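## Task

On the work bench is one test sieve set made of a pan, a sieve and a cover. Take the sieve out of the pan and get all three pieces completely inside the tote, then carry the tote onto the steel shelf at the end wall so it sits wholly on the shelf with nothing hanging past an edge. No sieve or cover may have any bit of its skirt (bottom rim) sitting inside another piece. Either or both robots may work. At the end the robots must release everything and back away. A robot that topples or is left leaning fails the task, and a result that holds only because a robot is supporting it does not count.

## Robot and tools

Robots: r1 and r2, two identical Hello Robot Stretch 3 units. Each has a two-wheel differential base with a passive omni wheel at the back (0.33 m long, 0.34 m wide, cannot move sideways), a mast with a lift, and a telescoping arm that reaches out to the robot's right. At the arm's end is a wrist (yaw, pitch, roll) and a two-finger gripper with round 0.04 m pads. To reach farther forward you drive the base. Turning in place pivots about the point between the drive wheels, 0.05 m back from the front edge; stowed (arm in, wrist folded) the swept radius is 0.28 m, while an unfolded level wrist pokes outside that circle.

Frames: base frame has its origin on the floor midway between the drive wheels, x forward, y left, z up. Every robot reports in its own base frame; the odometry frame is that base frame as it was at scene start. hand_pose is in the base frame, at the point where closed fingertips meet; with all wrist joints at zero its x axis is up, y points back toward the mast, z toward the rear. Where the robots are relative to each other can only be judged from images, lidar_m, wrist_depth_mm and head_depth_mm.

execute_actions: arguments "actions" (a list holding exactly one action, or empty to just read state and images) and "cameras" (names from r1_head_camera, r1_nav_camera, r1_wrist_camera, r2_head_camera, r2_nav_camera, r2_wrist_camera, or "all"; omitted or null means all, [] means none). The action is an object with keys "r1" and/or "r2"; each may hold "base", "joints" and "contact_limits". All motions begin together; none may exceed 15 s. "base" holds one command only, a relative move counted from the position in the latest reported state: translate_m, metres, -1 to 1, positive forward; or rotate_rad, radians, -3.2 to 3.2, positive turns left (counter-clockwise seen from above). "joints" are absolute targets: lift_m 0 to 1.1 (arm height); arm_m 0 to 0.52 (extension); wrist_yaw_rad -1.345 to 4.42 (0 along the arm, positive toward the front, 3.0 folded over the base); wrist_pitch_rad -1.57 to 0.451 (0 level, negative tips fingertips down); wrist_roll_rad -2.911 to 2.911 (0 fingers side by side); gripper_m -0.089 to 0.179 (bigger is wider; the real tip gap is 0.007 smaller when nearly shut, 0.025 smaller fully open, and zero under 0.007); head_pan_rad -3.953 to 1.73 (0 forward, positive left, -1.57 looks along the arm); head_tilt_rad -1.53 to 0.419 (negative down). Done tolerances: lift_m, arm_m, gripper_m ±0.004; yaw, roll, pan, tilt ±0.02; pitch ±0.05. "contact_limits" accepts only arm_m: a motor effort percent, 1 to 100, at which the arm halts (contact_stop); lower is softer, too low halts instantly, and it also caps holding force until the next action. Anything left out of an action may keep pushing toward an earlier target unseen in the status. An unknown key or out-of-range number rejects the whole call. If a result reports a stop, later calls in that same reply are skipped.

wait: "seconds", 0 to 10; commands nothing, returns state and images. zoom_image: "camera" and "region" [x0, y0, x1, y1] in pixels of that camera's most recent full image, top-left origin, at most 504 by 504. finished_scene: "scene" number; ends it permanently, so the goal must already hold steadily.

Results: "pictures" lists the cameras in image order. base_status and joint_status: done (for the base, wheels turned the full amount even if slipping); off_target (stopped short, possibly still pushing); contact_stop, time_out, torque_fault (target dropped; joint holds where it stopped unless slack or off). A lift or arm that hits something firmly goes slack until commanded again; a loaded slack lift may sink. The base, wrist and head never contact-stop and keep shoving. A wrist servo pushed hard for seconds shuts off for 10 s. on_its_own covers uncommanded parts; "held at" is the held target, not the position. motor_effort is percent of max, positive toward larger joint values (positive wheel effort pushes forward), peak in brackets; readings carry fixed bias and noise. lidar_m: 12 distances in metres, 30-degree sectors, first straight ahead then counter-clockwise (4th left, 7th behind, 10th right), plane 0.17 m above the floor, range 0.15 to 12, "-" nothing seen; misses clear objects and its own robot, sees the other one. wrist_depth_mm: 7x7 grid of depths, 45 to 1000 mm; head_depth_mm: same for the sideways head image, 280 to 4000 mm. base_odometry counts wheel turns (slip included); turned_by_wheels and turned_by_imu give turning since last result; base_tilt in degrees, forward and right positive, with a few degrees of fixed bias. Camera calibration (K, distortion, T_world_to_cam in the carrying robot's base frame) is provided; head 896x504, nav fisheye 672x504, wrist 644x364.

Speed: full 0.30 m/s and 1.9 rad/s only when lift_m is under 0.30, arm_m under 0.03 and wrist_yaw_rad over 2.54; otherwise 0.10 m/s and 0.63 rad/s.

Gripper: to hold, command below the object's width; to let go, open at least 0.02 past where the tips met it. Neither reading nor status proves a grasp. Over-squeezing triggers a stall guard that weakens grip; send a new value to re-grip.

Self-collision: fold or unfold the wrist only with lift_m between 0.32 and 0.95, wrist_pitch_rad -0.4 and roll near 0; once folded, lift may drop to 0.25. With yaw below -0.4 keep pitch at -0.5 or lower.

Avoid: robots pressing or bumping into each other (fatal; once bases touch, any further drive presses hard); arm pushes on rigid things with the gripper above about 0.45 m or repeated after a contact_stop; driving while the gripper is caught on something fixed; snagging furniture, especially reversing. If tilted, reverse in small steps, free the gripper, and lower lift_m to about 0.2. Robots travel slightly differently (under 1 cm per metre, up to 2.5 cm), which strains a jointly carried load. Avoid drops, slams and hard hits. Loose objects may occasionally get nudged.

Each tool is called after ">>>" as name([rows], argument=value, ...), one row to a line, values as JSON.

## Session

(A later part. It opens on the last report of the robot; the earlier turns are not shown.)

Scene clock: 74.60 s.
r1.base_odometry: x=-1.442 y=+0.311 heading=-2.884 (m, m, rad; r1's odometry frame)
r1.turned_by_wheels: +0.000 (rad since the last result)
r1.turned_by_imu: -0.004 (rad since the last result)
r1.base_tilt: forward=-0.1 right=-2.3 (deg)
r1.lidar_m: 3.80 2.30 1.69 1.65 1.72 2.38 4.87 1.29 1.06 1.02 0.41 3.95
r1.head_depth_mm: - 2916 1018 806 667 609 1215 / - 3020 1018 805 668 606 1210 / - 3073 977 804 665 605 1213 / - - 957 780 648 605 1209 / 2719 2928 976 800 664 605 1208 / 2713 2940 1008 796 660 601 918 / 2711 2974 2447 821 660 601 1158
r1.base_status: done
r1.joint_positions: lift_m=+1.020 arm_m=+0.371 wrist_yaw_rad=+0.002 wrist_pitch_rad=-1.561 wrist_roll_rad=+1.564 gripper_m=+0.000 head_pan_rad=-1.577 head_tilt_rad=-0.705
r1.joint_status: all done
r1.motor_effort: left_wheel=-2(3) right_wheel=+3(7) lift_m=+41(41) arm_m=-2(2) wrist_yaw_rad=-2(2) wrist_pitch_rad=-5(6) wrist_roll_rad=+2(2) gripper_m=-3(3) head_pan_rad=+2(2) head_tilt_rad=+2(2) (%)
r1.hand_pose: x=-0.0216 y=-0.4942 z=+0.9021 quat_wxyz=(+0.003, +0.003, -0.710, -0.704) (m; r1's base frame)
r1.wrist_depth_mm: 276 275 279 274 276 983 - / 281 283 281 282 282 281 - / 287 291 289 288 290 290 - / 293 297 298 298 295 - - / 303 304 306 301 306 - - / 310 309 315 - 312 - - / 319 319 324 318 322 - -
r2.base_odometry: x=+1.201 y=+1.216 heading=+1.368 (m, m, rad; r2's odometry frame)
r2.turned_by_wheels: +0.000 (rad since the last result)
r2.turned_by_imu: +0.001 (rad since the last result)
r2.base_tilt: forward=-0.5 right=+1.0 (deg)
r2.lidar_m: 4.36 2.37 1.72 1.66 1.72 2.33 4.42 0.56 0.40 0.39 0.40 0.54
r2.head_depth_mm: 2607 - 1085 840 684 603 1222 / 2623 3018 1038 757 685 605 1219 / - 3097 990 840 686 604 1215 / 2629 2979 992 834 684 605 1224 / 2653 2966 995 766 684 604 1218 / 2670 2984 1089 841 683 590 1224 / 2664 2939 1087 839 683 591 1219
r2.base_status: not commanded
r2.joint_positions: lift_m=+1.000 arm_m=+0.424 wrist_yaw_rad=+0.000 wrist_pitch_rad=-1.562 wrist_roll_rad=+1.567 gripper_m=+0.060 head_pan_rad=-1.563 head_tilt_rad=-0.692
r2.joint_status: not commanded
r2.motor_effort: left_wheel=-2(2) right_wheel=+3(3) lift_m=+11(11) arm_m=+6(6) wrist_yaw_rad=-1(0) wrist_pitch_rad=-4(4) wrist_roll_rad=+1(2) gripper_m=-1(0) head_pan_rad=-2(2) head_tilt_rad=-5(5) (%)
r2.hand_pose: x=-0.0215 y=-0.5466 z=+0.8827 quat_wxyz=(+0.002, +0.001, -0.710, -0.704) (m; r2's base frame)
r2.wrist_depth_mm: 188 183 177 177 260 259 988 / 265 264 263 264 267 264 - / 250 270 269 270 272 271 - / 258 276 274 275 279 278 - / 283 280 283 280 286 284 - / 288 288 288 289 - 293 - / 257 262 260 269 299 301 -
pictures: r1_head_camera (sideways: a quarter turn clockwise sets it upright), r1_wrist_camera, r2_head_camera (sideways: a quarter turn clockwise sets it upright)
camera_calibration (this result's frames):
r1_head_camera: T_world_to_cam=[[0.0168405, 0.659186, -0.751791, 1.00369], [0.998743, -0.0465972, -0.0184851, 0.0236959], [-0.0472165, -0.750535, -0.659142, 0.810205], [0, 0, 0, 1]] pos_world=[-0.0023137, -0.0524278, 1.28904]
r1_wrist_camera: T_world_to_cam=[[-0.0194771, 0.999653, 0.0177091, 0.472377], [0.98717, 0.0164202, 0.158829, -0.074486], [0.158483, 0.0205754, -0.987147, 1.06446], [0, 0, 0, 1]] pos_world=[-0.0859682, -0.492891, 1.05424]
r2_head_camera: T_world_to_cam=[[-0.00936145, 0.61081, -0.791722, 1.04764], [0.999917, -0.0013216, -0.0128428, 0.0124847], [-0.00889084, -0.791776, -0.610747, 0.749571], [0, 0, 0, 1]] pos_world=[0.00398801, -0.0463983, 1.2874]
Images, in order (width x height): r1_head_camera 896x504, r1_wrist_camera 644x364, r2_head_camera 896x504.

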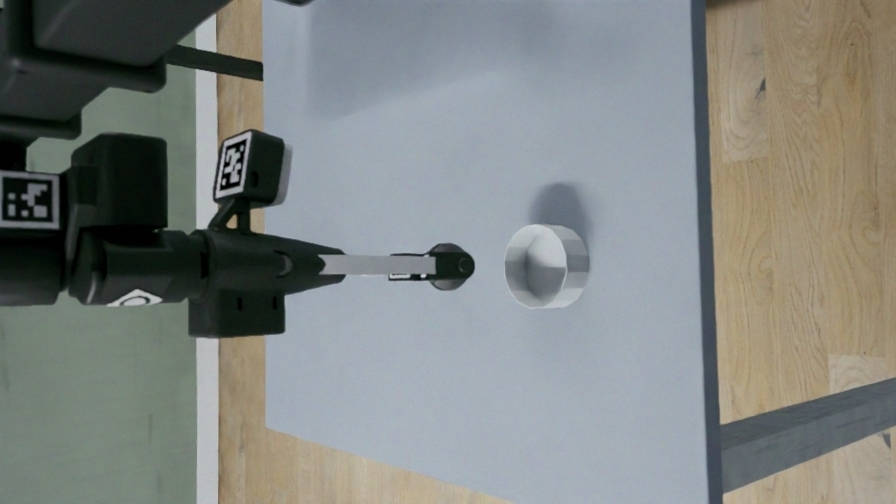

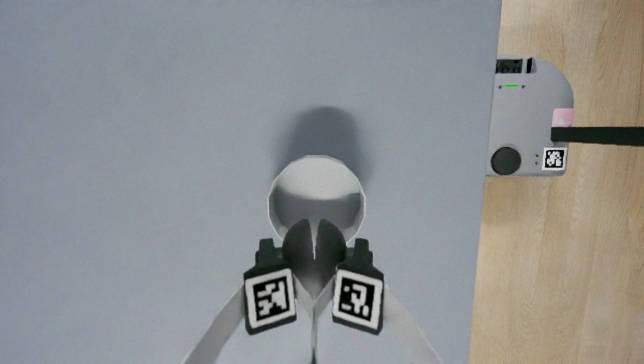

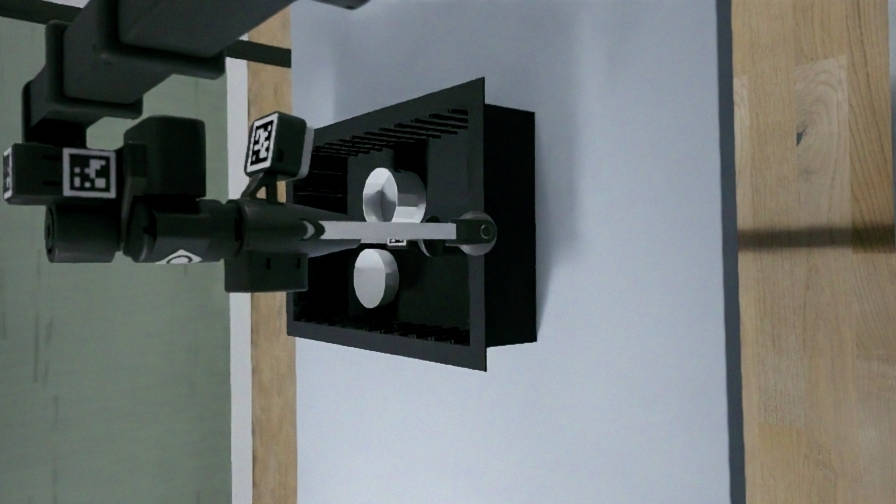

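>>> execute_actions([
  {"r1":{"joints":{"lift_m":0.912,"arm_m":0.369}},"r2":{"joints":{"lift_m":0.945}}},
], cameras=[])

>>> execute_actions([
  {"r1":{"joints":{"gripper_m":0.08}}},
], cameras=[])

>>> execute_actions([
  {"r1":{"base":{"translate_m":-0.02},"joints":{"lift_m":1.06}}},
], cameras=[])

>>> execute_actions([
  {"r1":{"base":{"translate_m":-0.45},"joints":{"arm_m":0.443}}},
], cameras=["r1_head_camera","r1_wrist_camera","r2_wrist_camera"])

Scene clock: 77.30 s.
r1.base_odometry: x=-1.442 y=+0.311 heading=-2.884 (m, m, rad; r1's odometry frame)
r1.turned_by_wheels: +0.000 (rad since the last result)
r1.turned_by_imu: -0.001 (rad since the last result)
r1.base_tilt: forward=-0.1 right=-2.1 (deg)
r1.lidar_m: 3.81 2.31 1.69 1.65 1.72 2.38 4.90 1.29 1.06 1.02 0.41 3.96
r1.head_depth_mm: 2672 2968 - - - 609 1214 / 2752 2957 - 783 668 606 1213 / 2754 - 979 783 665 606 1209 / 2692 - - 778 646 605 1209 / 2715 2986 1049 778 663 602 1205 / 2708 2967 1005 800 664 602 919 / 2704 2974 2418 820 660 601 1159
r1.base_status: not commanded
r1.joint_positions: lift_m=+0.912 arm_m=+0.369 wrist_yaw_rad=+0.002 wrist_pitch_rad=-1.562 wrist_roll_rad=+1.564 gripper_m=+0.000 head_pan_rad=-1.577 head_tilt_rad=-0.705
r1.joint_status: all done
r1.motor_effort: left_wheel=-2(2) right_wheel=+2(3) lift_m=+33(37) arm_m=-2(3) wrist_yaw_rad=-2(2) wrist_pitch_rad=-5(5) wrist_roll_rad=+2(2) gripper_m=-3(2) head_pan_rad=+3(2) head_tilt_rad=+2(1) (%)
r1.hand_pose: x=-0.0216 y=-0.4922 z=+0.7944 quat_wxyz=(+0.003, +0.003, -0.710, -0.704) (m; r1's base frame)
r1.wrist_depth_mm: 175 175 175 175 176 177 178 / 179 180 179 179 179 180 914 / 183 183 183 184 184 184 186 / 187 188 188 188 190 190 956 / 193 193 191 190 192 195 976 / 197 198 197 - 199 199 - / 202 203 204 203 204 205 -
r2.base_odometry: x=+1.201 y=+1.216 heading=+1.368 (m, m, rad; r2's odometry frame)
r2.turned_by_wheels: +0.000 (rad since the last result)
r2.turned_by_imu: +0.001 (rad since the last result)
r2.base_tilt: forward=-0.5 right=+1.0 (deg)
r2.lidar_m: 4.35 2.37 1.72 1.66 1.72 2.33 4.42 0.56 0.40 0.39 0.40 0.54
r2.head_depth_mm: 1438 2891 - 841 683 605 1227 / 2708 - 1037 755 682 603 1222 / 2649 - 977 836 683 602 1223 / 2694 3019 - 832 684 603 1220 / 2669 2981 993 764 684 604 1215 / 2658 2979 1093 839 685 592 1216 / 2668 2988 1084 840 684 589 1230
r2.base_status: not commanded
r2.joint_positions: lift_m=+0.945 arm_m=+0.424 wrist_yaw_rad=+0.000 wrist_pitch_rad=-1.562 wrist_roll_rad=+1.567 gripper_m=+0.060 head_pan_rad=-1.563 head_tilt_rad=-0.692
r2.joint_status: all done
r2.motor_effort: left_wheel=-2(2) right_wheel=+3(3) lift_m=+10(11) arm_m=+5(6) wrist_yaw_rad=-1(1) wrist_pitch_rad=-4(4) wrist_roll_rad=+2(2) gripper_m=+0(1) head_pan_rad=-3(2) head_tilt_rad=-5(5) (%)
r2.hand_pose: x=-0.0215 y=-0.5466 z=+0.8277 quat_wxyz=(+0.002, +0.001, -0.710, -0.704) (m; r2's base frame)
r2.wrist_depth_mm: 189 182 175 126 207 208 209 / 209 210 211 128 212 213 214 / 213 215 215 131 217 217 219 / 220 219 221 134 222 222 224 / 226 225 222 137 226 228 - / 231 231 229 139 - 232 - / 235 236 237 143 238 239 -
pictures: none
No camera images: the call's "cameras" was empty. Leave "cameras" out to get every camera's image.

Scene clock: 78.60 s.
r1.base_odometry: x=-1.442 y=+0.311 heading=-2.884 (m, m, rad; r1's odometry frame)
r1.turned_by_wheels: +0.000 (rad since the last result)
r1.turned_by_imu: +0.000 (rad since the last result)
r1.base_tilt: forward=-0.2 right=-2.2 (deg)
r1.lidar_m: 3.82 2.31 1.69 1.65 1.72 2.37 4.88 1.29 1.05 1.02 0.41 3.93
r1.head_depth_mm: 2679 2989 - - - 608 1218 / 2733 2972 - 781 667 607 1214 / 2733 - 978 781 665 604 1211 / 2765 - - 778 644 605 1208 / 2701 2943 1048 776 662 602 1201 / 2694 2965 1004 799 662 604 918 / 2703 2912 2436 819 662 601 1160
r1.base_status: not commanded
r1.joint_positions: lift_m=+0.912 arm_m=+0.369 wrist_yaw_rad=+0.002 wrist_pitch_rad=-1.562 wrist_roll_rad=+1.564 gripper_m=+0.079 head_pan_rad=-1.577 head_tilt_rad=-0.705
r1.joint_status: all done
r1.motor_effort: left_wheel=-2(2) right_wheel=+2(2) lift_m=+32(32) arm_m=-2(2) wrist_yaw_rad=-2(2) wrist_pitch_rad=-6(5) wrist_roll_rad=+2(2) gripper_m=+24(100) head_pan_rad=+1(3) head_tilt_rad=+2(2) (%)
r1.hand_pose: x=-0.0216 y=-0.4922 z=+0.7944 quat_wxyz=(+0.003, +0.003, -0.710, -0.704) (m; r1's base frame)
r1.wrist_depth_mm: 175 175 175 176 176 177 177 / 179 179 179 180 180 179 942 / 183 185 184 183 184 184 187 / 187 188 188 188 189 188 958 / 191 194 192 191 192 195 970 / 197 198 197 196 199 200 - / 202 203 204 204 204 205 -
r2.base_odometry: x=+1.201 y=+1.216 heading=+1.368 (m, m, rad; r2's odometry frame)
r2.turned_by_wheels: +0.000 (rad since the last result)
r2.turned_by_imu: +0.000 (rad since the last result)
r2.base_tilt: forward=-0.6 right=+0.9 (deg)
r2.lidar_m: 4.34 2.38 1.73 1.66 1.71 2.33 4.41 0.56 0.40 0.39 0.40 0.54
r2.head_depth_mm: 1428 2878 - 841 686 605 1225 / 2705 - 1041 756 683 604 1221 / 2652 - 967 834 684 604 1221 / 2733 3004 - 837 683 602 1217 / 2674 2990 996 766 683 604 1217 / 2649 2970 1088 838 683 590 1216 / 2645 3032 1091 835 684 591 1216
r2.base_status: not commanded
r2.joint_positions: lift_m=+0.945 arm_m=+0.424 wrist_yaw_rad=+0.000 wrist_pitch_rad=-1.562 wrist_roll_rad=+1.567 gripper_m=+0.060 head_pan_rad=-1.563 head_tilt_rad=-0.692
r2.joint_status: not commanded
r2.motor_effort: left_wheel=-2(2) right_wheel=+3(3) lift_m=+11(10) arm_m=+5(5) wrist_yaw_rad=+0(1) wrist_pitch_rad=-4(4) wrist_roll_rad=+2(1) gripper_m=+0(1) head_pan_rad=-2(2) head_tilt_rad=-5(4) (%)
r2.hand_pose: x=-0.0215 y=-0.5466 z=+0.8277 quat_wxyz=(+0.002, +0.001, -0.710, -0.704) (m; r2's base frame)
r2.wrist_depth_mm: 189 182 175 126 210 209 209 / 211 212 210 128 212 213 215 / 214 215 216 131 217 216 218 / 220 220 218 134 222 223 224 / 225 225 223 137 228 227 - / 231 231 231 140 - 234 - / 235 236 237 143 241 236 -
pictures: none
No camera images: the call's "cameras" was empty. Leave "cameras" out to get every camera's image.

Scene clock: 80.77 s.
r1.base_odometry: x=-1.423 y=+0.316 heading=-2.884 (m, m, rad; r1's odometry frame)
r1.turned_by_wheels: +0.000 (rad since the last result)
r1.turned_by_imu: -0.001 (rad since the last result)
r1.base_tilt: forward=-0.1 right=-2.2 (deg)
r1.lidar_m: 3.83 2.31 1.69 1.65 1.72 2.38 4.86 1.27 1.06 1.02 0.41 3.96
r1.head_depth_mm: 2798 2959 1021 807 668 609 1219 / 2742 2943 1020 805 667 607 1211 / 2874 2935 1015 804 666 604 1211 / - - 1012 597 665 604 1206 / 2728 2906 1006 774 662 603 1204 / 2698 2927 1006 796 661 602 1183 / 2679 2957 2374 797 659 590 853
r1.base_status: done
r1.joint_positions: lift_m=+1.060 arm_m=+0.369 wrist_yaw_rad=+0.002 wrist_pitch_rad=-1.562 wrist_roll_rad=+1.564 gripper_m=+0.079 head_pan_rad=-1.577 head_tilt_rad=-0.705
r1.joint_status: all done
r1.motor_effort: left_wheel=-1(5) right_wheel=+2(5) lift_m=+42(43) arm_m=-2(2) wrist_yaw_rad=-2(2) wrist_pitch_rad=-5(5) wrist_roll_rad=+2(2) gripper_m=+25(23) head_pan_rad=+2(3) head_tilt_rad=+2(2) (%)
r1.hand_pose: x=-0.0216 y=-0.4922 z=+0.9421 quat_wxyz=(+0.003, +0.003, -0.710, -0.704) (m; r1's base frame)
r1.wrist_depth_mm: 315 313 311 316 314 - - / 320 322 319 323 321 - - / 326 326 326 328 330 - - / 340 337 336 188 340 - - / 345 345 345 190 345 - - / 353 357 354 196 352 - - / 363 362 368 370 368 - -
r2.base_odometry: x=+1.201 y=+1.216 heading=+1.368 (m, m, rad; r2's odometry frame)
r2.turned_by_wheels: +0.000 (rad since the last result)
r2.turned_by_imu: +0.000 (rad since the last result)
r2.base_tilt: forward=-0.5 right=+1.0 (deg)
r2.lidar_m: 4.35 2.37 1.73 1.66 1.71 2.33 4.42 0.56 0.40 0.39 0.40 0.54
r2.head_depth_mm: 2625 2867 - 841 684 603 1220 / 2705 - 1042 753 683 606 1214 / 2664 - 971 835 683 604 1213 / 2670 2986 - 839 683 604 1222 / 2701 2989 1001 763 682 604 1221 / 2651 3018 1088 837 685 592 1221 / 2648 2915 1083 842 683 592 1219
r2.base_status: not commanded
r2.joint_positions: lift_m=+0.945 arm_m=+0.424 wrist_yaw_rad=+0.000 wrist_pitch_rad=-1.562 wrist_roll_rad=+1.567 gripper_m=+0.060 head_pan_rad=-1.563 head_tilt_rad=-0.692
r2.joint_status: not commanded
r2.motor_effort: left_wheel=-2(2) right_wheel=+4(3) lift_m=+11(10) arm_m=+5(5) wrist_yaw_rad=+0(0) wrist_pitch_rad=-4(4) wrist_roll_rad=+1(2) gripper_m=+1(0) head_pan_rad=-2(2) head_tilt_rad=-5(4) (%)
r2.hand_pose: x=-0.0215 y=-0.5466 z=+0.8277 quat_wxyz=(+0.002, +0.001, -0.710, -0.704) (m; r2's base frame)
r2.wrist_depth_mm: 189 181 176 126 209 208 209 / 211 211 212 128 213 212 212 / 215 216 216 131 217 216 218 / 218 220 220 134 222 222 225 / 225 226 224 137 227 226 - / 232 230 229 140 - 233 - / 235 236 235 144 239 238 -
pictures: none
No camera images: the call's "cameras" was empty. Leave "cameras" out to get every camera's image.

Scene clock: 86.20 s.
r1.base_odometry: x=-0.987 y=+0.431 heading=-2.884 (m, m, rad; r1's odometry frame)
r1.turned_by_wheels: +0.000 (rad since the last result)
r1.turned_by_imu: +0.001 (rad since the last result)
r1.base_tilt: forward=-0.3 right=-2.2 (deg)
r1.lidar_m: 4.28 2.28 1.71 1.66 1.73 2.40 4.41 0.84 1.05 1.02 1.06 0.72
r1.head_depth_mm: 2797 3026 1023 806 667 608 1209 / 2766 3020 948 715 665 607 1209 / 2764 3026 948 765 665 605 1213 / - 844 929 755 664 604 1206 / 2674 2994 923 705 661 591 1204 / 2681 2956 1006 797 661 589 1205 / 2691 2937 1001 796 658 588 1207
r1.base_status: done
r1.joint_positions: lift_m=+1.060 arm_m=+0.443 wrist_yaw_rad=+0.002 wrist_pitch_rad=-1.562 wrist_roll_rad=+1.564 gripper_m=+0.079 head_pan_rad=-1.577 head_tilt_rad=-0.705
r1.joint_status: all done
r1.motor_effort: left_wheel=-3(7) right_wheel=+2(4) lift_m=+43(42) arm_m=+2(3) wrist_yaw_rad=-2(2) wrist_pitch_rad=-5(5) wrist_roll_rad=+2(2) gripper_m=+25(24) head_pan_rad=+2(3) head_tilt_rad=+3(1) (%)
r1.hand_pose: x=-0.0216 y=-0.5657 z=+0.9421 quat_wxyz=(+0.003, +0.003, -0.710, -0.704) (m; r1's base frame)
r1.wrist_depth_mm: 313 312 311 309 261 316 - / 317 319 303 318 314 322 - / 324 323 324 327 311 330 - / 334 332 317 189 303 339 - / 337 341 320 189 343 348 - / 265 270 283 196 351 357 - / 363 366 367 365 364 370 -
r2.base_odometry: x=+1.201 y=+1.216 heading=+1.368 (m, m, rad; r2's odometry frame)
r2.turned_by_wheels: +0.000 (rad since the last result)
r2.turned_by_imu: +0.001 (rad since the last result)
r2.base_tilt: forward=-0.5 right=+1.0 (deg)
r2.lidar_m: 4.35 2.38 1.72 1.66 1.72 2.33 4.40 0.56 0.40 0.39 0.40 0.54
r2.head_depth_mm: 2683 2950 - 838 683 603 1219 / 2691 - 1047 755 682 604 1213 / 733 - 971 835 684 603 1221 / 2620 2995 - 835 685 606 1218 / 2679 2966 998 765 681 604 1223 / 2693 2950 1087 838 687 591 1220 / 2677 2948 1091 841 685 590 1220
r2.base_status: not commanded
r2.joint_positions: lift_m=+0.945 arm_m=+0.424 wrist_yaw_rad=+0.000 wrist_pitch_rad=-1.562 wrist_roll_rad=+1.567 gripper_m=+0.060 head_pan_rad=-1.563 head_tilt_rad=-0.692
r2.joint_status: not commanded
r2.motor_effort: left_wheel=-2(2) right_wheel=+3(4) lift_m=+11(11) arm_m=+5(5) wrist_yaw_rad=+0(0) wrist_pitch_rad=-4(4) wrist_roll_rad=+1(1) gripper_m=+1(0) head_pan_rad=-3(2) head_tilt_rad=-4(4) (%)
r2.hand_pose: x=-0.0215 y=-0.5466 z=+0.8277 quat_wxyz=(+0.002, +0.001, -0.710, -0.704) (m; r2's base frame)
r2.wrist_depth_mm: 189 181 177 126 209 208 209 / 209 210 210 128 213 213 214 / 214 213 215 131 217 218 216 / 220 220 220 134 223 222 225 / 225 225 223 137 226 228 - / 230 231 229 141 - 231 - / 234 238 236 144 240 240 -
pictures: r1_head_camera (sideways: a quarter turn clockwise sets it upright), r1_wrist_camera, r2_wrist_camera
camera_calibration (this result's frames):
r1_head_camera: T_world_to_cam=[[0.0168379, 0.659185, -0.751793, 1.00369], [0.998743, -0.0465934, -0.018485, 0.0236958], [-0.0472136, -0.750536, -0.659141, 0.810203], [0, 0, 0, 1]] pos_world=[-0.0023135, -0.0524279, 1.28904]
r1_wrist_camera: T_world_to_cam=[[-0.019476, 0.99965, 0.0179184, 0.542873], [0.98717, 0.0163859, 0.158832, -0.0796842], [0.158483, 0.0207819, -0.987143, 1.1055], [0, 0, 0, 1]] pos_world=[-0.0859682, -0.564351, 1.09421]
r2_wrist_camera: T_world_to_cam=[[-0.0173374, 0.99977, 0.0126266, 0.530386], [0.992332, 0.01566, 0.122608, -0.0284902], [0.122383, 0.0146555, -0.992375, 0.999985], [0, 0, 0, 1]] pos_world=[-0.0849135, -0.544473, 0.989156]
Images, in order (width x height): r1_head_camera 896x504, r1_wrist_camera 644x364, r2_wrist_camera 644x364.

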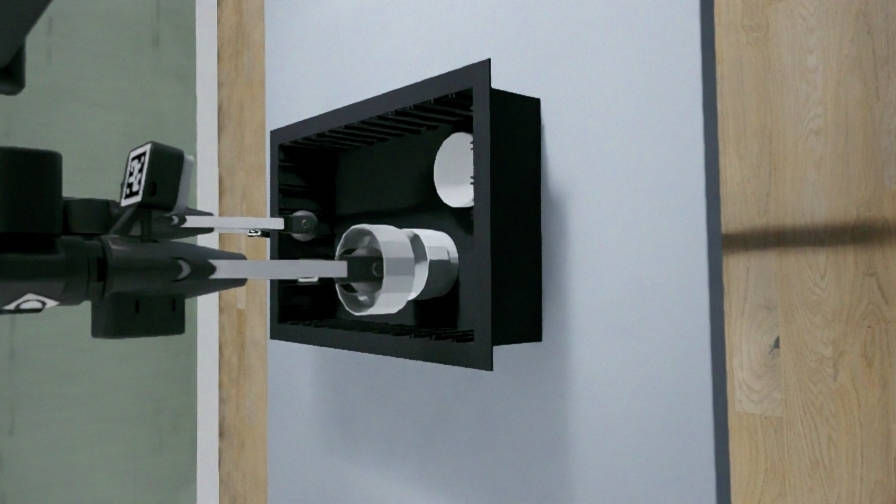

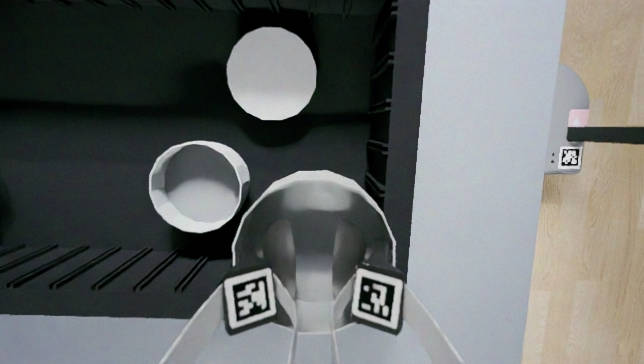

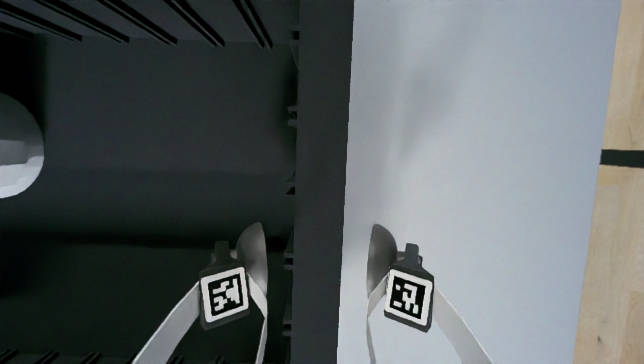

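>>> execute_actions([
  {"r1":{"base":{"translate_m":0.008},"joints":{"lift_m":0.925,"arm_m":0.45}}},
], cameras=[])

>>> execute_actions([
  {"r1":{"joints":{"gripper_m":0}}},
], cameras=[])

>>> execute_actions([
  {"r1":{"joints":{"lift_m":1.01}}},
], cameras=[])

>>> execute_actions([
  {"r1":{"base":{"translate_m":-0.05},"joints":{"arm_m":0.385,"gripper_m":0.06}}},
], cameras=["r1_head_camera","r1_wrist_camera"])

Scene clock: 89.33 s.
r1.base_odometry: x=-0.995 y=+0.429 heading=-2.884 (m, m, rad; r1's odometry frame)
r1.turned_by_wheels: +0.000 (rad since the last result)
r1.turned_by_imu: -0.001 (rad since the last result)
r1.base_tilt: forward=-0.1 right=-2.2 (deg)
r1.lidar_m: 4.28 2.28 1.71 1.65 1.73 2.39 4.42 0.85 1.05 1.02 1.06 0.72
r1.head_depth_mm: 2753 3061 - - 651 608 1217 / 2749 - - 729 666 606 1210 / 2650 - 941 768 666 605 1204 / 719 - 942 756 663 604 1205 / 2715 2990 936 734 663 590 1207 / 2698 2967 1007 799 662 589 1209 / 2683 2946 1002 798 658 588 1202
r1.base_status: done
r1.joint_positions: lift_m=+0.925 arm_m=+0.450 wrist_yaw_rad=+0.002 wrist_pitch_rad=-1.562 wrist_roll_rad=+1.564 gripper_m=+0.079 head_pan_rad=-1.577 head_tilt_rad=-0.705
r1.joint_status: all done
r1.motor_effort: left_wheel=-2(3) right_wheel=+3(6) lift_m=+34(36) arm_m=+2(2) wrist_yaw_rad=-2(2) wrist_pitch_rad=-5(5) wrist_roll_rad=+2(2) gripper_m=+24(24) head_pan_rad=+3(3) head_tilt_rad=+2(2) (%)
r1.hand_pose: x=-0.0216 y=-0.5727 z=+0.8074 quat_wxyz=(+0.003, +0.003, -0.710, -0.704) (m; r1's base frame)
r1.wrist_depth_mm: 184 185 164 166 184 106 187 / 189 189 168 189 188 108 193 / 192 192 193 194 192 110 198 / 179 180 196 188 187 113 203 / 180 185 191 189 175 116 207 / 205 187 208 195 153 118 214 / 192 194 188 183 184 122 219
r2.base_odometry: x=+1.201 y=+1.216 heading=+1.368 (m, m, rad; r2's odometry frame)
r2.turned_by_wheels: +0.000 (rad since the last result)
r2.turned_by_imu: +0.001 (rad since the last result)
r2.base_tilt: forward=-0.5 right=+1.0 (deg)
r2.lidar_m: 4.33 2.37 1.72 1.66 1.72 2.33 4.42 0.56 0.40 0.39 0.40 0.54
r2.head_depth_mm: 2730 2971 - 837 683 605 1220 / 2709 - 1037 757 686 603 1223 / 2602 - 946 836 682 605 1212 / 903 2965 - 833 686 605 1210 / 2668 2943 996 764 682 603 1224 / 2710 2950 1087 839 685 590 1221 / 2681 2961 1084 838 687 592 1228
r2.base_status: not commanded
r2.joint_positions: lift_m=+0.945 arm_m=+0.424 wrist_yaw_rad=+0.000 wrist_pitch_rad=-1.562 wrist_roll_rad=+1.567 gripper_m=+0.060 head_pan_rad=-1.563 head_tilt_rad=-0.692
r2.joint_status: not commanded
r2.motor_effort: left_wheel=-2(2) right_wheel=+3(3) lift_m=+11(10) arm_m=+5(5) wrist_yaw_rad=-1(0) wrist_pitch_rad=-4(4) wrist_roll_rad=+1(2) gripper_m=+0(1) head_pan_rad=-3(2) head_tilt_rad=-5(4) (%)
r2.hand_pose: x=-0.0215 y=-0.5466 z=+0.8277 quat_wxyz=(+0.002, +0.001, -0.710, -0.704) (m; r2's base frame)
r2.wrist_depth_mm: 188 183 176 126 208 208 208 / 211 211 210 128 213 212 215 / 214 215 216 131 217 217 219 / 221 220 222 134 222 223 224 / 225 224 224 137 227 227 - / 230 229 230 141 - 233 - / 235 237 236 144 237 238 -
pictures: none
No camera images: the call's "cameras" was empty. Leave "cameras" out to get every camera's image.

Scene clock: 90.63 s.
r1.base_odometry: x=-0.995 y=+0.429 heading=-2.884 (m, m, rad; r1's odometry frame)
r1.turned_by_wheels: +0.000 (rad since the last result)
r1.turned_by_imu: +0.000 (rad since the last result)
r1.base_tilt: forward=-0.2 right=-2.3 (deg)
r1.lidar_m: 4.26 2.29 1.71 1.66 1.73 2.40 4.42 0.85 1.05 1.02 1.06 0.72
r1.head_depth_mm: 2741 3029 - - 649 607 1211 / 2743 - - 728 666 608 1208 / 2638 - 938 766 663 606 1205 / 720 - 941 766 663 604 1207 / 2699 2969 939 735 662 590 1209 / 2681 2940 1005 798 661 590 1200 / 2692 2953 999 794 661 589 1202
r1.base_status: not commanded
r1.joint_positions: lift_m=+0.925 arm_m=+0.450 wrist_yaw_rad=+0.002 wrist_pitch_rad=-1.562 wrist_roll_rad=+1.564 gripper_m=+0.000 head_pan_rad=-1.577 head_tilt_rad=-0.705
r1.joint_status: all done
r1.motor_effort: left_wheel=-2(2) right_wheel=+3(2) lift_m=+33(33) arm_m=+2(2) wrist_yaw_rad=-2(3) wrist_pitch_rad=-5(5) wrist_roll_rad=+2(2) gripper_m=-3(83) head_pan_rad=+2(2) head_tilt_rad=+2(2) (%)
r1.hand_pose: x=-0.0216 y=-0.5727 z=+0.8074 quat_wxyz=(+0.003, +0.003, -0.710, -0.704) (m; r1's base frame)
r1.wrist_depth_mm: 185 185 165 167 185 105 188 / 189 189 169 189 188 108 194 / 191 191 194 195 192 111 197 / 179 180 197 199 196 113 203 / 180 184 201 201 178 116 207 / 206 188 209 - 168 119 214 / 192 193 191 190 168 122 219
r2.base_odometry: x=+1.201 y=+1.216 heading=+1.368 (m, m, rad; r2's odometry frame)
r2.turned_by_wheels: +0.000 (rad since the last result)
r2.turned_by_imu: +0.000 (rad since the last result)
r2.base_tilt: forward=-0.5 right=+1.1 (deg)
r2.lidar_m: 4.35 2.37 1.73 1.65 1.72 2.33 4.43 0.56 0.40 0.39 0.40 0.54
r2.head_depth_mm: 2730 2917 - 839 683 604 1224 / 2696 - 1042 758 683 604 1219 / 2643 - 943 837 683 605 1219 / 902 2959 - 837 684 605 1220 / 2665 2959 995 766 682 604 1220 / 2680 2910 1080 837 683 590 1215 / 2647 2960 1090 840 687 591 1223
r2.base_status: not commanded
r2.joint_positions: lift_m=+0.945 arm_m=+0.424 wrist_yaw_rad=+0.000 wrist_pitch_rad=-1.562 wrist_roll_rad=+1.567 gripper_m=+0.060 head_pan_rad=-1.563 head_tilt_rad=-0.692
r2.joint_status: not commanded
r2.motor_effort: left_wheel=-2(2) right_wheel=+3(3) lift_m=+11(10) arm_m=+5(5) wrist_yaw_rad=+0(0) wrist_pitch_rad=-4(4) wrist_roll_rad=+2(1) gripper_m=+0(1) head_pan_rad=-2(3) head_tilt_rad=-4(5) (%)
r2.hand_pose: x=-0.0215 y=-0.5466 z=+0.8277 quat_wxyz=(+0.002, +0.001, -0.710, -0.704) (m; r2's base frame)
r2.wrist_depth_mm: 189 181 177 126 209 208 210 / 211 211 209 128 213 213 215 / 214 215 214 131 217 217 218 / 221 220 220 133 223 222 225 / 225 224 224 137 226 226 - / 231 230 228 141 - 233 - / 234 236 234 144 240 240 -
pictures: none
No camera images: the call's "cameras" was empty. Leave "cameras" out to get every camera's image.

Scene clock: 92.23 s.
r1.base_odometry: x=-0.995 y=+0.429 heading=-2.884 (m, m, rad; r1's odometry frame)
r1.turned_by_wheels: +0.000 (rad since the last result)
r1.turned_by_imu: +0.000 (rad since the last result)
r1.base_tilt: forward=-0.2 right=-2.3 (deg)
r1.lidar_m: 4.28 2.28 1.71 1.66 1.73 2.39 4.42 0.85 1.05 1.02 1.06 0.72
r1.head_depth_mm: - 3060 982 807 668 607 1212 / - 3049 915 737 666 606 1215 / - 2930 947 766 665 606 1206 / - - 949 761 664 603 1211 / 2722 2942 940 733 662 590 1206 / 2685 2932 1008 795 661 589 1203 / 2677 2965 1005 796 660 589 1200
r1.base_status: not commanded
r1.joint_positions: lift_m=+1.010 arm_m=+0.450 wrist_yaw_rad=+0.002 wrist_pitch_rad=-1.562 wrist_roll_rad=+1.564 gripper_m=+0.000 head_pan_rad=-1.577 head_tilt_rad=-0.705
r1.joint_status: all done
r1.motor_effort: left_wheel=-2(2) right_wheel=+3(3) lift_m=+42(39) arm_m=+3(3) wrist_yaw_rad=-3(3) wrist_pitch_rad=-6(5) wrist_roll_rad=+2(2) gripper_m=-3(2) head_pan_rad=+2(1) head_tilt_rad=+1(2) (%)
r1.hand_pose: x=-0.0216 y=-0.5727 z=+0.8921 quat_wxyz=(+0.003, +0.003, -0.710, -0.704) (m; r1's base frame)
r1.wrist_depth_mm: 264 264 246 262 211 268 269 / 270 269 252 269 207 271 275 / 276 277 277 277 204 280 284 / 281 267 267 281 229 287 - / 291 292 289 289 224 294 - / 249 252 260 - 213 302 - / 212 214 216 215 309 310 -
r2.base_odometry: x=+1.201 y=+1.216 heading=+1.368 (m, m, rad; r2's odometry frame)
r2.turned_by_wheels: +0.000 (rad since the last result)
r2.turned_by_imu: +0.000 (rad since the last result)
r2.base_tilt: forward=-0.5 right=+1.0 (deg)
r2.lidar_m: 4.33 2.38 1.72 1.66 1.72 2.32 4.42 0.56 0.40 0.39 0.40 0.54
r2.head_depth_mm: 2725 2931 - 840 683 604 1219 / 2694 - 1039 756 683 604 1219 / 702 - 952 832 685 604 1220 / 2552 2936 - 835 683 604 1222 / 2720 2986 994 764 684 603 1216 / 2665 2982 1091 837 683 591 1212 / 2688 2945 1081 841 685 590 1222
r2.base_status: not commanded
r2.joint_positions: lift_m=+0.945 arm_m=+0.424 wrist_yaw_rad=+0.000 wrist_pitch_rad=-1.562 wrist_roll_rad=+1.567 gripper_m=+0.060 head_pan_rad=-1.563 head_tilt_rad=-0.692
r2.joint_status: not commanded
r2.motor_effort: left_wheel=-2(3) right_wheel=+3(4) lift_m=+10(10) arm_m=+4(5) wrist_yaw_rad=-1(0) wrist_pitch_rad=-4(4) wrist_roll_rad=+1(2) gripper_m=+0(0) head_pan_rad=-2(3) head_tilt_rad=-5(5) (%)
r2.hand_pose: x=-0.0215 y=-0.5466 z=+0.8277 quat_wxyz=(+0.002, +0.001, -0.710, -0.704) (m; r2's base frame)
r2.wrist_depth_mm: 189 182 177 125 208 209 209 / 210 210 210 128 212 212 214 / 214 216 215 131 216 216 219 / 219 221 220 133 222 222 225 / 225 226 225 137 226 227 - / 230 230 229 140 - 233 - / 235 236 236 144 239 239 -
pictures: none
No camera images: the call's "cameras" was empty. Leave "cameras" out to get every camera's image.

Scene clock: 94.77 s.
r1.base_odometry: x=-0.947 y=+0.441 heading=-2.885 (m, m, rad; r1's odometry frame)
r1.turned_by_wheels: +0.000 (rad since the last result)
r1.turned_by_imu: -0.001 (rad since the last result)
r1.base_tilt: forward=-0.2 right=-2.2 (deg)
r1.lidar_m: 4.33 2.29 1.71 1.66 1.73 2.39 4.37 0.80 1.05 1.02 1.06 0.76
r1.head_depth_mm: - 3050 1022 806 669 608 1214 / - 2996 1017 762 668 607 1209 / - 3053 931 745 666 606 1204 / - - 938 764 665 592 1202 / 759 2909 942 759 661 590 1208 / 2714 2937 968 733 659 589 1203 / 2713 2946 1002 795 660 588 1202
r1.base_status: done
r1.joint_positions: lift_m=+1.010 arm_m=+0.385 wrist_yaw_rad=+0.002 wrist_pitch_rad=-1.562 wrist_roll_rad=+1.564 gripper_m=+0.060 head_pan_rad=-1.577 head_tilt_rad=-0.705
r1.joint_status: all done
r1.motor_effort: left_wheel=-1(7) right_wheel=+3(6) lift_m=+42(41) arm_m=-2(2) wrist_yaw_rad=-3(2) wrist_pitch_rad=-5(5) wrist_roll_rad=+2(2) gripper_m=-1(86) head_pan_rad=+3(2) head_tilt_rad=+2(2) (%)
r1.hand_pose: x=-0.0216 y=-0.5082 z=+0.8921 quat_wxyz=(+0.003, +0.003, -0.710, -0.704) (m; r1's base frame)
r1.wrist_depth_mm: 221 210 201 185 267 268 988 / 269 267 270 233 276 275 - / 277 259 259 279 282 282 - / 285 284 287 286 287 290 - / 273 273 291 288 292 301 - / 294 281 - 293 - - - / 273 276 268 269 312 - -
r2.base_odometry: x=+1.201 y=+1.216 heading=+1.368 (m, m, rad; r2's odometry frame)
r2.turned_by_wheels: +0.000 (rad since the last result)
r2.turned_by_imu: +0.000 (rad since the last result)
r2.base_tilt: forward=-0.5 right=+1.0 (deg)
r2.lidar_m: 4.34 2.37 1.73 1.66 1.71 2.33 4.42 0.56 0.40 0.39 0.40 0.54
r2.head_depth_mm: 2699 2982 - 842 683 603 1220 / 2685 - 1042 755 682 604 1220 / 2640 - 974 838 682 604 1216 / 760 1490 - 835 684 606 1217 / 2652 2979 998 766 684 606 1218 / 2673 2933 1087 839 686 591 1218 / 2669 2916 1084 844 686 590 1222
r2.base_status: not commanded
r2.joint_positions: lift_m=+0.945 arm_m=+0.424 wrist_yaw_rad=+0.000 wrist_pitch_rad=-1.562 wrist_roll_rad=+1.567 gripper_m=+0.060 head_pan_rad=-1.563 head_tilt_rad=-0.692
r2.joint_status: not commanded
r2.motor_effort: left_wheel=-2(2) right_wheel=+3(3) lift_m=+11(11) arm_m=+6(5) wrist_yaw_rad=+0(0) wrist_pitch_rad=-4(4) wrist_roll_rad=+1(1) gripper_m=+0(1) head_pan_rad=-2(2) head_tilt_rad=-4(4) (%)
r2.hand_pose: x=-0.0215 y=-0.5466 z=+0.8277 quat_wxyz=(+0.002, +0.001, -0.710, -0.704) (m; r2's base frame)
r2.wrist_depth_mm: 190 183 176 125 208 208 209 / 211 210 210 128 212 212 214 / 215 215 214 131 217 216 217 / 221 220 220 134 222 222 224 / 224 224 225 137 226 227 - / 229 232 230 140 - 231 - / 234 235 236 144 240 239 -
pictures: r1_head_camera (sideways: a quarter turn clockwise sets it upright), r1_wrist_camera
camera_calibration (this result's frames):
r1_head_camera: T_world_to_cam=[[0.0168228, 0.659184, -0.751793, 1.00369], [0.998744, -0.0465705, -0.018485, 0.0236957], [-0.0471964, -0.750538, -0.65914, 0.810202], [0, 0, 0, 1]] pos_world=[-0.00231229, -0.0524281, 1.28904]
r1_wrist_camera: T_world_to_cam=[[-0.0194768, 0.999649, 0.0179608, 0.486257], [0.98717, 0.0163799, 0.158833, -0.0726934], [0.158483, 0.0208239, -0.987142, 1.055], [0, 0, 0, 1]] pos_world=[-0.0859682, -0.506865, 1.04425]
Images, in order (width x height): r1_head_camera 896x504, r1_wrist_camera 644x364.

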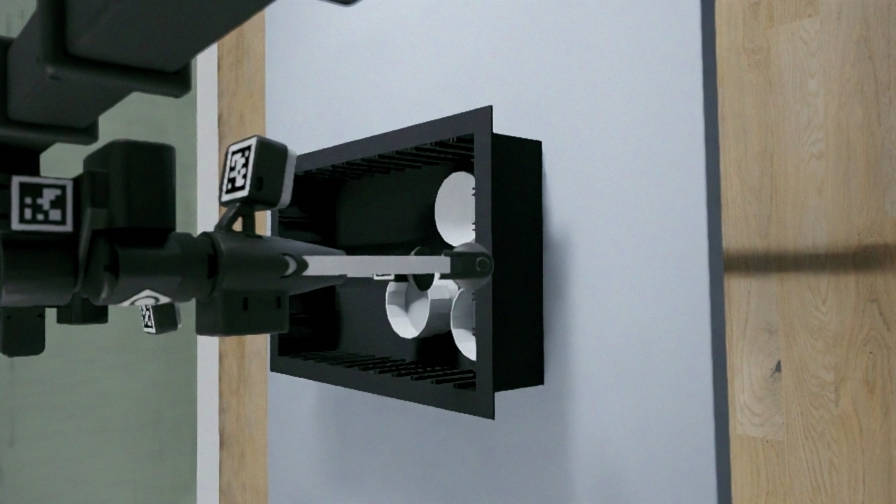

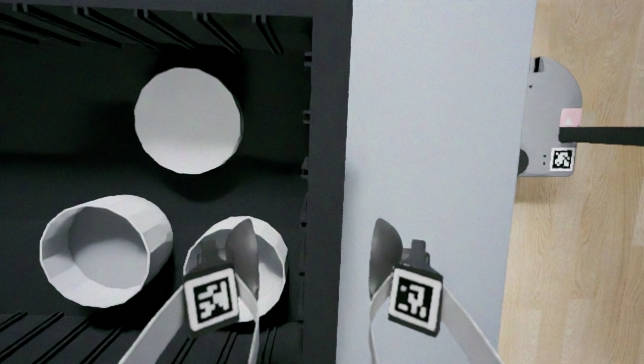

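>>> execute_actions([
  {"r1":{"base":{"translate_m":-0.012},"joints":{"arm_m":0.381,"lift_m":0.945}}},
], cameras=[])

>>> execute_actions([
  {"r1":{"joints":{"arm_m":0.388,"gripper_m":-0.04}},"r2":{"joints":{"arm_m":0.429,"gripper_m":-0.04}}},
], cameras=[])

>>> execute_actions([
  {"r1":{"joints":{"lift_m":1.0}},"r2":{"joints":{"lift_m":1.0}}},
], cameras=["r1_head_camera","r1_wrist_camera","r2_wrist_camera"])

Scene clock: 97.33 s.
r1.base_odometry: x=-0.935 y=+0.444 heading=-2.885 (m, m, rad; r1's odometry frame)
r1.turned_by_wheels: +0.000 (rad since the last result)
r1.turned_by_imu: -0.001 (rad since the last result)
r1.base_tilt: forward=-0.3 right=-2.2 (deg)
r1.lidar_m: 4.33 2.29 1.72 1.66 1.73 2.40 4.34 0.80 1.05 1.01 1.06 0.77
r1.head_depth_mm: 2745 3010 - 783 651 608 1214 / 2715 - 981 804 667 606 1213 / 2692 - 930 744 663 606 1206 / 752 - - 754 647 592 1207 / 750 2881 934 763 661 590 1202 / 2698 2965 935 726 660 589 1205 / 2698 2942 1003 794 661 589 1205
r1.base_status: done
r1.joint_positions: lift_m=+0.945 arm_m=+0.381 wrist_yaw_rad=+0.002 wrist_pitch_rad=-1.562 wrist_roll_rad=+1.564 gripper_m=+0.060 head_pan_rad=-1.577 head_tilt_rad=-0.705
r1.joint_status: all done
r1.motor_effort: left_wheel=-2(9) right_wheel=+3(5) lift_m=+32(36) arm_m=-2(3) wrist_yaw_rad=-2(2) wrist_pitch_rad=-5(5) wrist_roll_rad=+2(2) gripper_m=+0(0) head_pan_rad=+2(3) head_tilt_rad=+1(2) (%)
r1.hand_pose: x=-0.0216 y=-0.5041 z=+0.8274 quat_wxyz=(+0.003, +0.003, -0.710, -0.704) (m; r1's base frame)
r1.wrist_depth_mm: 176 158 162 124 206 205 912 / 207 189 209 128 212 212 923 / 210 192 213 130 218 217 584 / 218 197 219 133 222 225 - / 221 223 224 137 227 229 - / 209 230 - 141 - 233 - / 216 234 235 145 241 241 -
r2.base_odometry: x=+1.201 y=+1.216 heading=+1.368 (m, m, rad; r2's odometry frame)
r2.turned_by_wheels: +0.000 (rad since the last result)
r2.turned_by_imu: +0.000 (rad since the last result)
r2.base_tilt: forward=-0.5 right=+0.9 (deg)
r2.lidar_m: 4.33 2.38 1.73 1.65 1.72 2.33 4.41 0.56 0.40 0.39 0.40 0.54
r2.head_depth_mm: 2688 2938 - 839 685 604 1218 / 2725 - 1041 756 685 604 1216 / 2691 - 975 835 685 605 1222 / 791 1558 - 835 681 603 1213 / 2627 2984 996 764 682 605 1220 / 2704 2964 1088 838 682 590 1220 / 2682 2934 1087 841 686 590 1228
r2.base_status: not commanded
r2.joint_positions: lift_m=+0.945 arm_m=+0.424 wrist_yaw_rad=+0.000 wrist_pitch_rad=-1.562 wrist_roll_rad=+1.567 gripper_m=+0.060 head_pan_rad=-1.563 head_tilt_rad=-0.692
r2.joint_status: not commanded
r2.motor_effort: left_wheel=-2(3) right_wheel=+3(3) lift_m=+10(10) arm_m=+4(5) wrist_yaw_rad=+0(1) wrist_pitch_rad=-4(4) wrist_roll_rad=+2(2) gripper_m=+0(1) head_pan_rad=-3(2) head_tilt_rad=-5(5) (%)
r2.hand_pose: x=-0.0215 y=-0.5466 z=+0.8277 quat_wxyz=(+0.002, +0.001, -0.710, -0.704) (m; r2's base frame)
r2.wrist_depth_mm: 189 181 176 125 208 208 209 / 211 211 209 128 213 212 213 / 214 215 215 131 218 218 218 / 220 220 220 134 221 223 224 / 225 225 224 137 227 228 - / 230 230 229 140 - 234 - / 234 234 235 143 239 238 -
pictures: none
No camera images: the call's "cameras" was empty. Leave "cameras" out to get every camera's image.

Scene clock: 98.83 s.
r1.base_odometry: x=-0.935 y=+0.444 heading=-2.885 (m, m, rad; r1's odometry frame)
r1.turned_by_wheels: +0.000 (rad since the last result)
r1.turned_by_imu: +0.000 (rad since the last result)
r1.base_tilt: forward=-0.1 right=-2.3 (deg)
r1.lidar_m: 4.33 2.29 1.71 1.66 1.73 2.40 4.35 0.80 1.05 1.02 1.06 0.77
r1.head_depth_mm: 2776 2992 - 783 652 608 1218 / 2705 - 981 804 666 606 1212 / 2682 - 906 738 666 606 1211 / 749 - - 765 663 591 1205 / 737 2867 941 761 664 591 1207 / 2708 2957 936 725 661 590 1204 / 2686 2909 1003 795 659 589 1209
r1.base_status: not commanded
r1.joint_positions: lift_m=+0.945 arm_m=+0.388 wrist_yaw_rad=-0.001 wrist_pitch_rad=-1.572 wrist_roll_rad=+1.572 gripper_m=-0.039 head_pan_rad=-1.577 head_tilt_rad=-0.705
r1.joint_status: all done
r1.motor_effort: left_wheel=-2(2) right_wheel=+2(2) lift_m=+36(36) arm_m=+3(0) wrist_yaw_rad=+2(2) wrist_pitch_rad=+1(5) wrist_roll_rad=-1(2) gripper_m=-27(99) head_pan_rad=+2(2) head_tilt_rad=+1(2) (%)
r1.hand_pose: x=-0.0215 y=-0.5081 z=+0.8275 quat_wxyz=(-0.001, -0.001, -0.707, -0.708) (m; r1's base frame)
r1.wrist_depth_mm: 169 154 161 124 208 208 933 / 205 189 208 127 213 213 926 / 209 190 212 130 218 218 982 / 216 196 218 133 221 224 - / 219 221 224 136 228 229 - / 209 225 227 139 235 234 - / 213 230 235 144 241 242 -
r2.base_odometry: x=+1.201 y=+1.216 heading=+1.368 (m, m, rad; r2's odometry frame)
r2.turned_by_wheels: +0.000 (rad since the last result)
r2.turned_by_imu: +0.000 (rad since the last result)
r2.base_tilt: forward=-0.5 right=+1.0 (deg)
r2.lidar_m: 4.35 2.38 1.73 1.66 1.72 2.33 4.42 0.55 0.40 0.39 0.40 0.54
r2.head_depth_mm: 2743 2913 - 839 683 606 1213 / 2711 - 1039 757 684 603 1227 / 2657 - 966 837 684 604 1210 / 773 1547 - 836 683 603 1210 / 2608 2970 996 764 683 604 1217 / 2681 2968 1083 838 686 591 1225 / 2645 2964 1085 842 685 592 1223
r2.base_status: not commanded
r2.joint_positions: lift_m=+0.945 arm_m=+0.429 wrist_yaw_rad=+0.001 wrist_pitch_rad=-1.567 wrist_roll_rad=+1.567 gripper_m=-0.039 head_pan_rad=-1.563 head_tilt_rad=-0.692
r2.joint_status: all done
r2.motor_effort: left_wheel=-2(2) right_wheel=+3(4) lift_m=+12(12) arm_m=+5(5) wrist_yaw_rad=-1(0) wrist_pitch_rad=-1(4) wrist_roll_rad=+1(2) gripper_m=-27(100) head_pan_rad=-3(2) head_tilt_rad=-4(4) (%)
r2.hand_pose: x=-0.0216 y=-0.5502 z=+0.8278 quat_wxyz=(+0.002, +0.001, -0.708, -0.706) (m; r2's base frame)
r2.wrist_depth_mm: 191 183 178 125 208 208 211 / 209 208 211 127 213 213 215 / 213 214 215 130 216 219 220 / 217 217 219 133 222 222 222 / 222 223 224 136 227 228 - / 229 230 228 139 234 235 - / 235 234 235 162 240 240 -
pictures: none
No camera images: the call's "cameras" was empty. Leave "cameras" out to get every camera's image.

Scene clock: 100.17 s.
r1.base_odometry: x=-0.935 y=+0.444 heading=-2.885 (m, m, rad; r1's odometry frame)
r1.turned_by_wheels: +0.000 (rad since the last result)
r1.turned_by_imu: +0.000 (rad since the last result)
r1.base_tilt: forward=-0.1 right=-2.3 (deg)
r1.lidar_m: 4.33 2.30 1.71 1.66 1.73 2.39 4.36 0.80 1.05 1.02 1.06 0.77
r1.head_depth_mm: 2699 - 1022 809 668 608 1215 / - 3023 1021 782 667 606 1206 / - 3059 807 646 665 606 1210 / - - 839 650 663 592 1205 / 773 2970 875 644 662 591 1207 / 2703 2968 844 654 661 590 1200 / 2684 2948 1005 795 660 587 1204
r1.base_status: not commanded
r1.joint_positions: lift_m=+1.000 arm_m=+0.388 wrist_yaw_rad=-0.001 wrist_pitch_rad=-1.572 wrist_roll_rad=+1.573 gripper_m=-0.032 head_pan_rad=-1.577 head_tilt_rad=-0.705
r1.joint_status: all done
r1.on_its_own: gripper_m is held at -0.033, not at your -0.040, by its stall guard, which is still easing
r1.motor_effort: left_wheel=-2(2) right_wheel=+2(3) lift_m=+46(47) arm_m=+2(2) wrist_yaw_rad=+2(1) wrist_pitch_rad=+0(0) wrist_roll_rad=-1(1) gripper_m=-24(28) head_pan_rad=+2(2) head_tilt_rad=+2(3) (%)
r1.hand_pose: x=-0.0215 y=-0.5081 z=+0.8822 quat_wxyz=(-0.001, -0.001, -0.707, -0.708) (m; r1's base frame)
r1.wrist_depth_mm: 174 166 166 121 259 260 - / 203 186 204 124 264 265 - / 206 188 209 129 271 273 - / 216 194 218 133 278 278 - / 219 223 223 135 287 290 - / 209 226 225 139 291 296 - / 216 235 236 145 300 - -
r2.base_odometry: x=+1.201 y=+1.216 heading=+1.368 (m, m, rad; r2's odometry frame)
r2.turned_by_wheels: +0.000 (rad since the last result)
r2.turned_by_imu: +0.000 (rad since the last result)
r2.base_tilt: forward=-0.5 right=+1.0 (deg)
r2.lidar_m: 4.34 2.37 1.73 1.66 1.71 2.33 4.41 0.55 0.40 0.39 0.40 0.54
r2.head_depth_mm: 2671 - 1084 839 684 605 1217 / 2666 3036 1003 687 682 603 1223 / - 3077 900 682 683 602 1212 / 752 2191 883 683 683 604 1220 / 2678 2957 887 680 683 606 1222 / 2663 2968 1087 813 686 589 1213 / 2684 2907 1089 838 685 591 1221
r2.base_status: not commanded
r2.joint_positions: lift_m=+0.999 arm_m=+0.429 wrist_yaw_rad=+0.001 wrist_pitch_rad=-1.567 wrist_roll_rad=+1.567 gripper_m=-0.032 head_pan_rad=-1.563 head_tilt_rad=-0.692
r2.joint_status: all done
r2.on_its_own: gripper_m is held at -0.034, not at your -0.040, by its stall guard, which is still easing
r2.motor_effort: left_wheel=-2(2) right_wheel=+4(4) lift_m=+28(29) arm_m=+4(4) wrist_yaw_rad=-1(1) wrist_pitch_rad=-1(1) wrist_roll_rad=+2(1) gripper_m=-24(27) head_pan_rad=-2(2) head_tilt_rad=-4(5) (%)
r2.hand_pose: x=-0.0216 y=-0.5501 z=+0.8818 quat_wxyz=(+0.002, +0.002, -0.708, -0.706) (m; r2's base frame)
r2.wrist_depth_mm: 185 178 174 128 260 260 997 / 213 212 213 131 265 266 - / 214 216 217 132 270 270 - / 217 220 221 134 278 278 - / 222 224 222 137 285 286 - / 227 227 227 138 292 291 - / 232 232 233 163 296 301 -
pictures: r1_head_camera (sideways: a quarter turn clockwise sets it upright), r1_wrist_camera, r2_wrist_camera
camera_calibration (this result's frames):
r1_head_camera: T_world_to_cam=[[0.0168205, 0.659184, -0.751793, 1.00369], [0.998744, -0.046567, -0.018485, 0.0236957], [-0.0471938, -0.750538, -0.65914, 0.810202], [0, 0, 0, 1]] pos_world=[-0.00231211, -0.0524281, 1.28904]
r1_wrist_camera: T_world_to_cam=[[-0.00774046, 0.999583, 0.0278047, 0.477924], [0.98728, 0.00322362, 0.158956, -0.0779784], [0.1588, 0.0286815, -0.986894, 1.04897], [0, 0, 0, 1]] pos_world=[-0.0858912, -0.50756, 1.03433]
r2_wrist_camera: T_world_to_cam=[[-0.018202, 0.999663, 0.0184964, 0.527962], [0.992318, 0.0157981, 0.122697, -0.0350457], [0.122363, 0.0205877, -0.992272, 1.05686], [0, 0, 0, 1]] pos_world=[-0.084935, -0.548989, 1.04323]
Images, in order (width x height): r1_head_camera 896x504, r1_wrist_camera 644x364, r2_wrist_camera 644x364.

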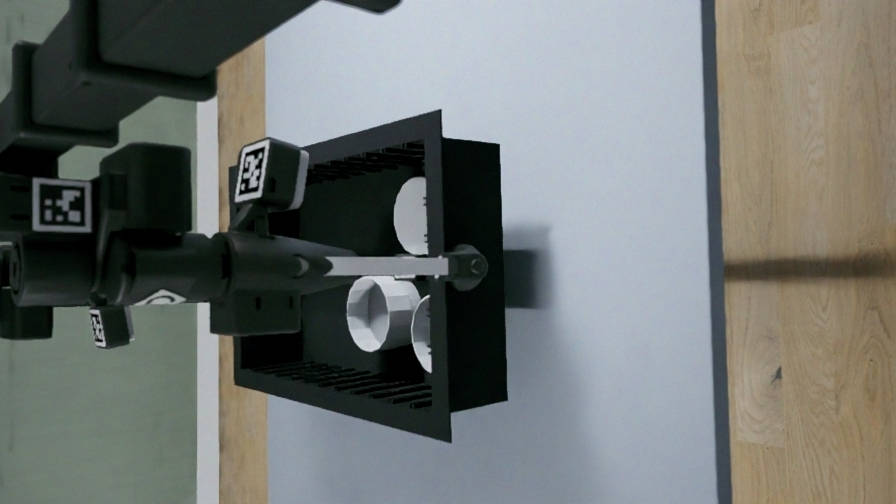

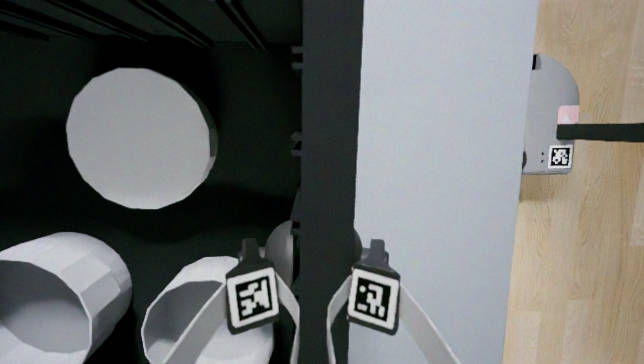

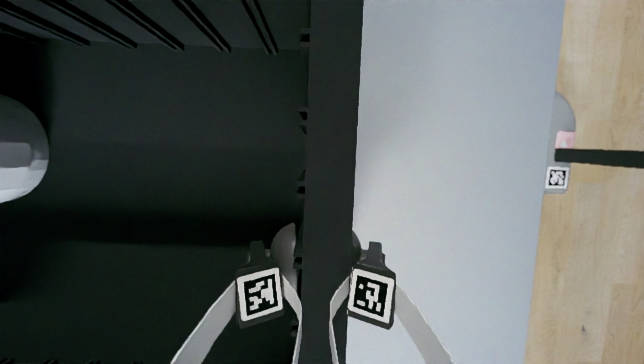

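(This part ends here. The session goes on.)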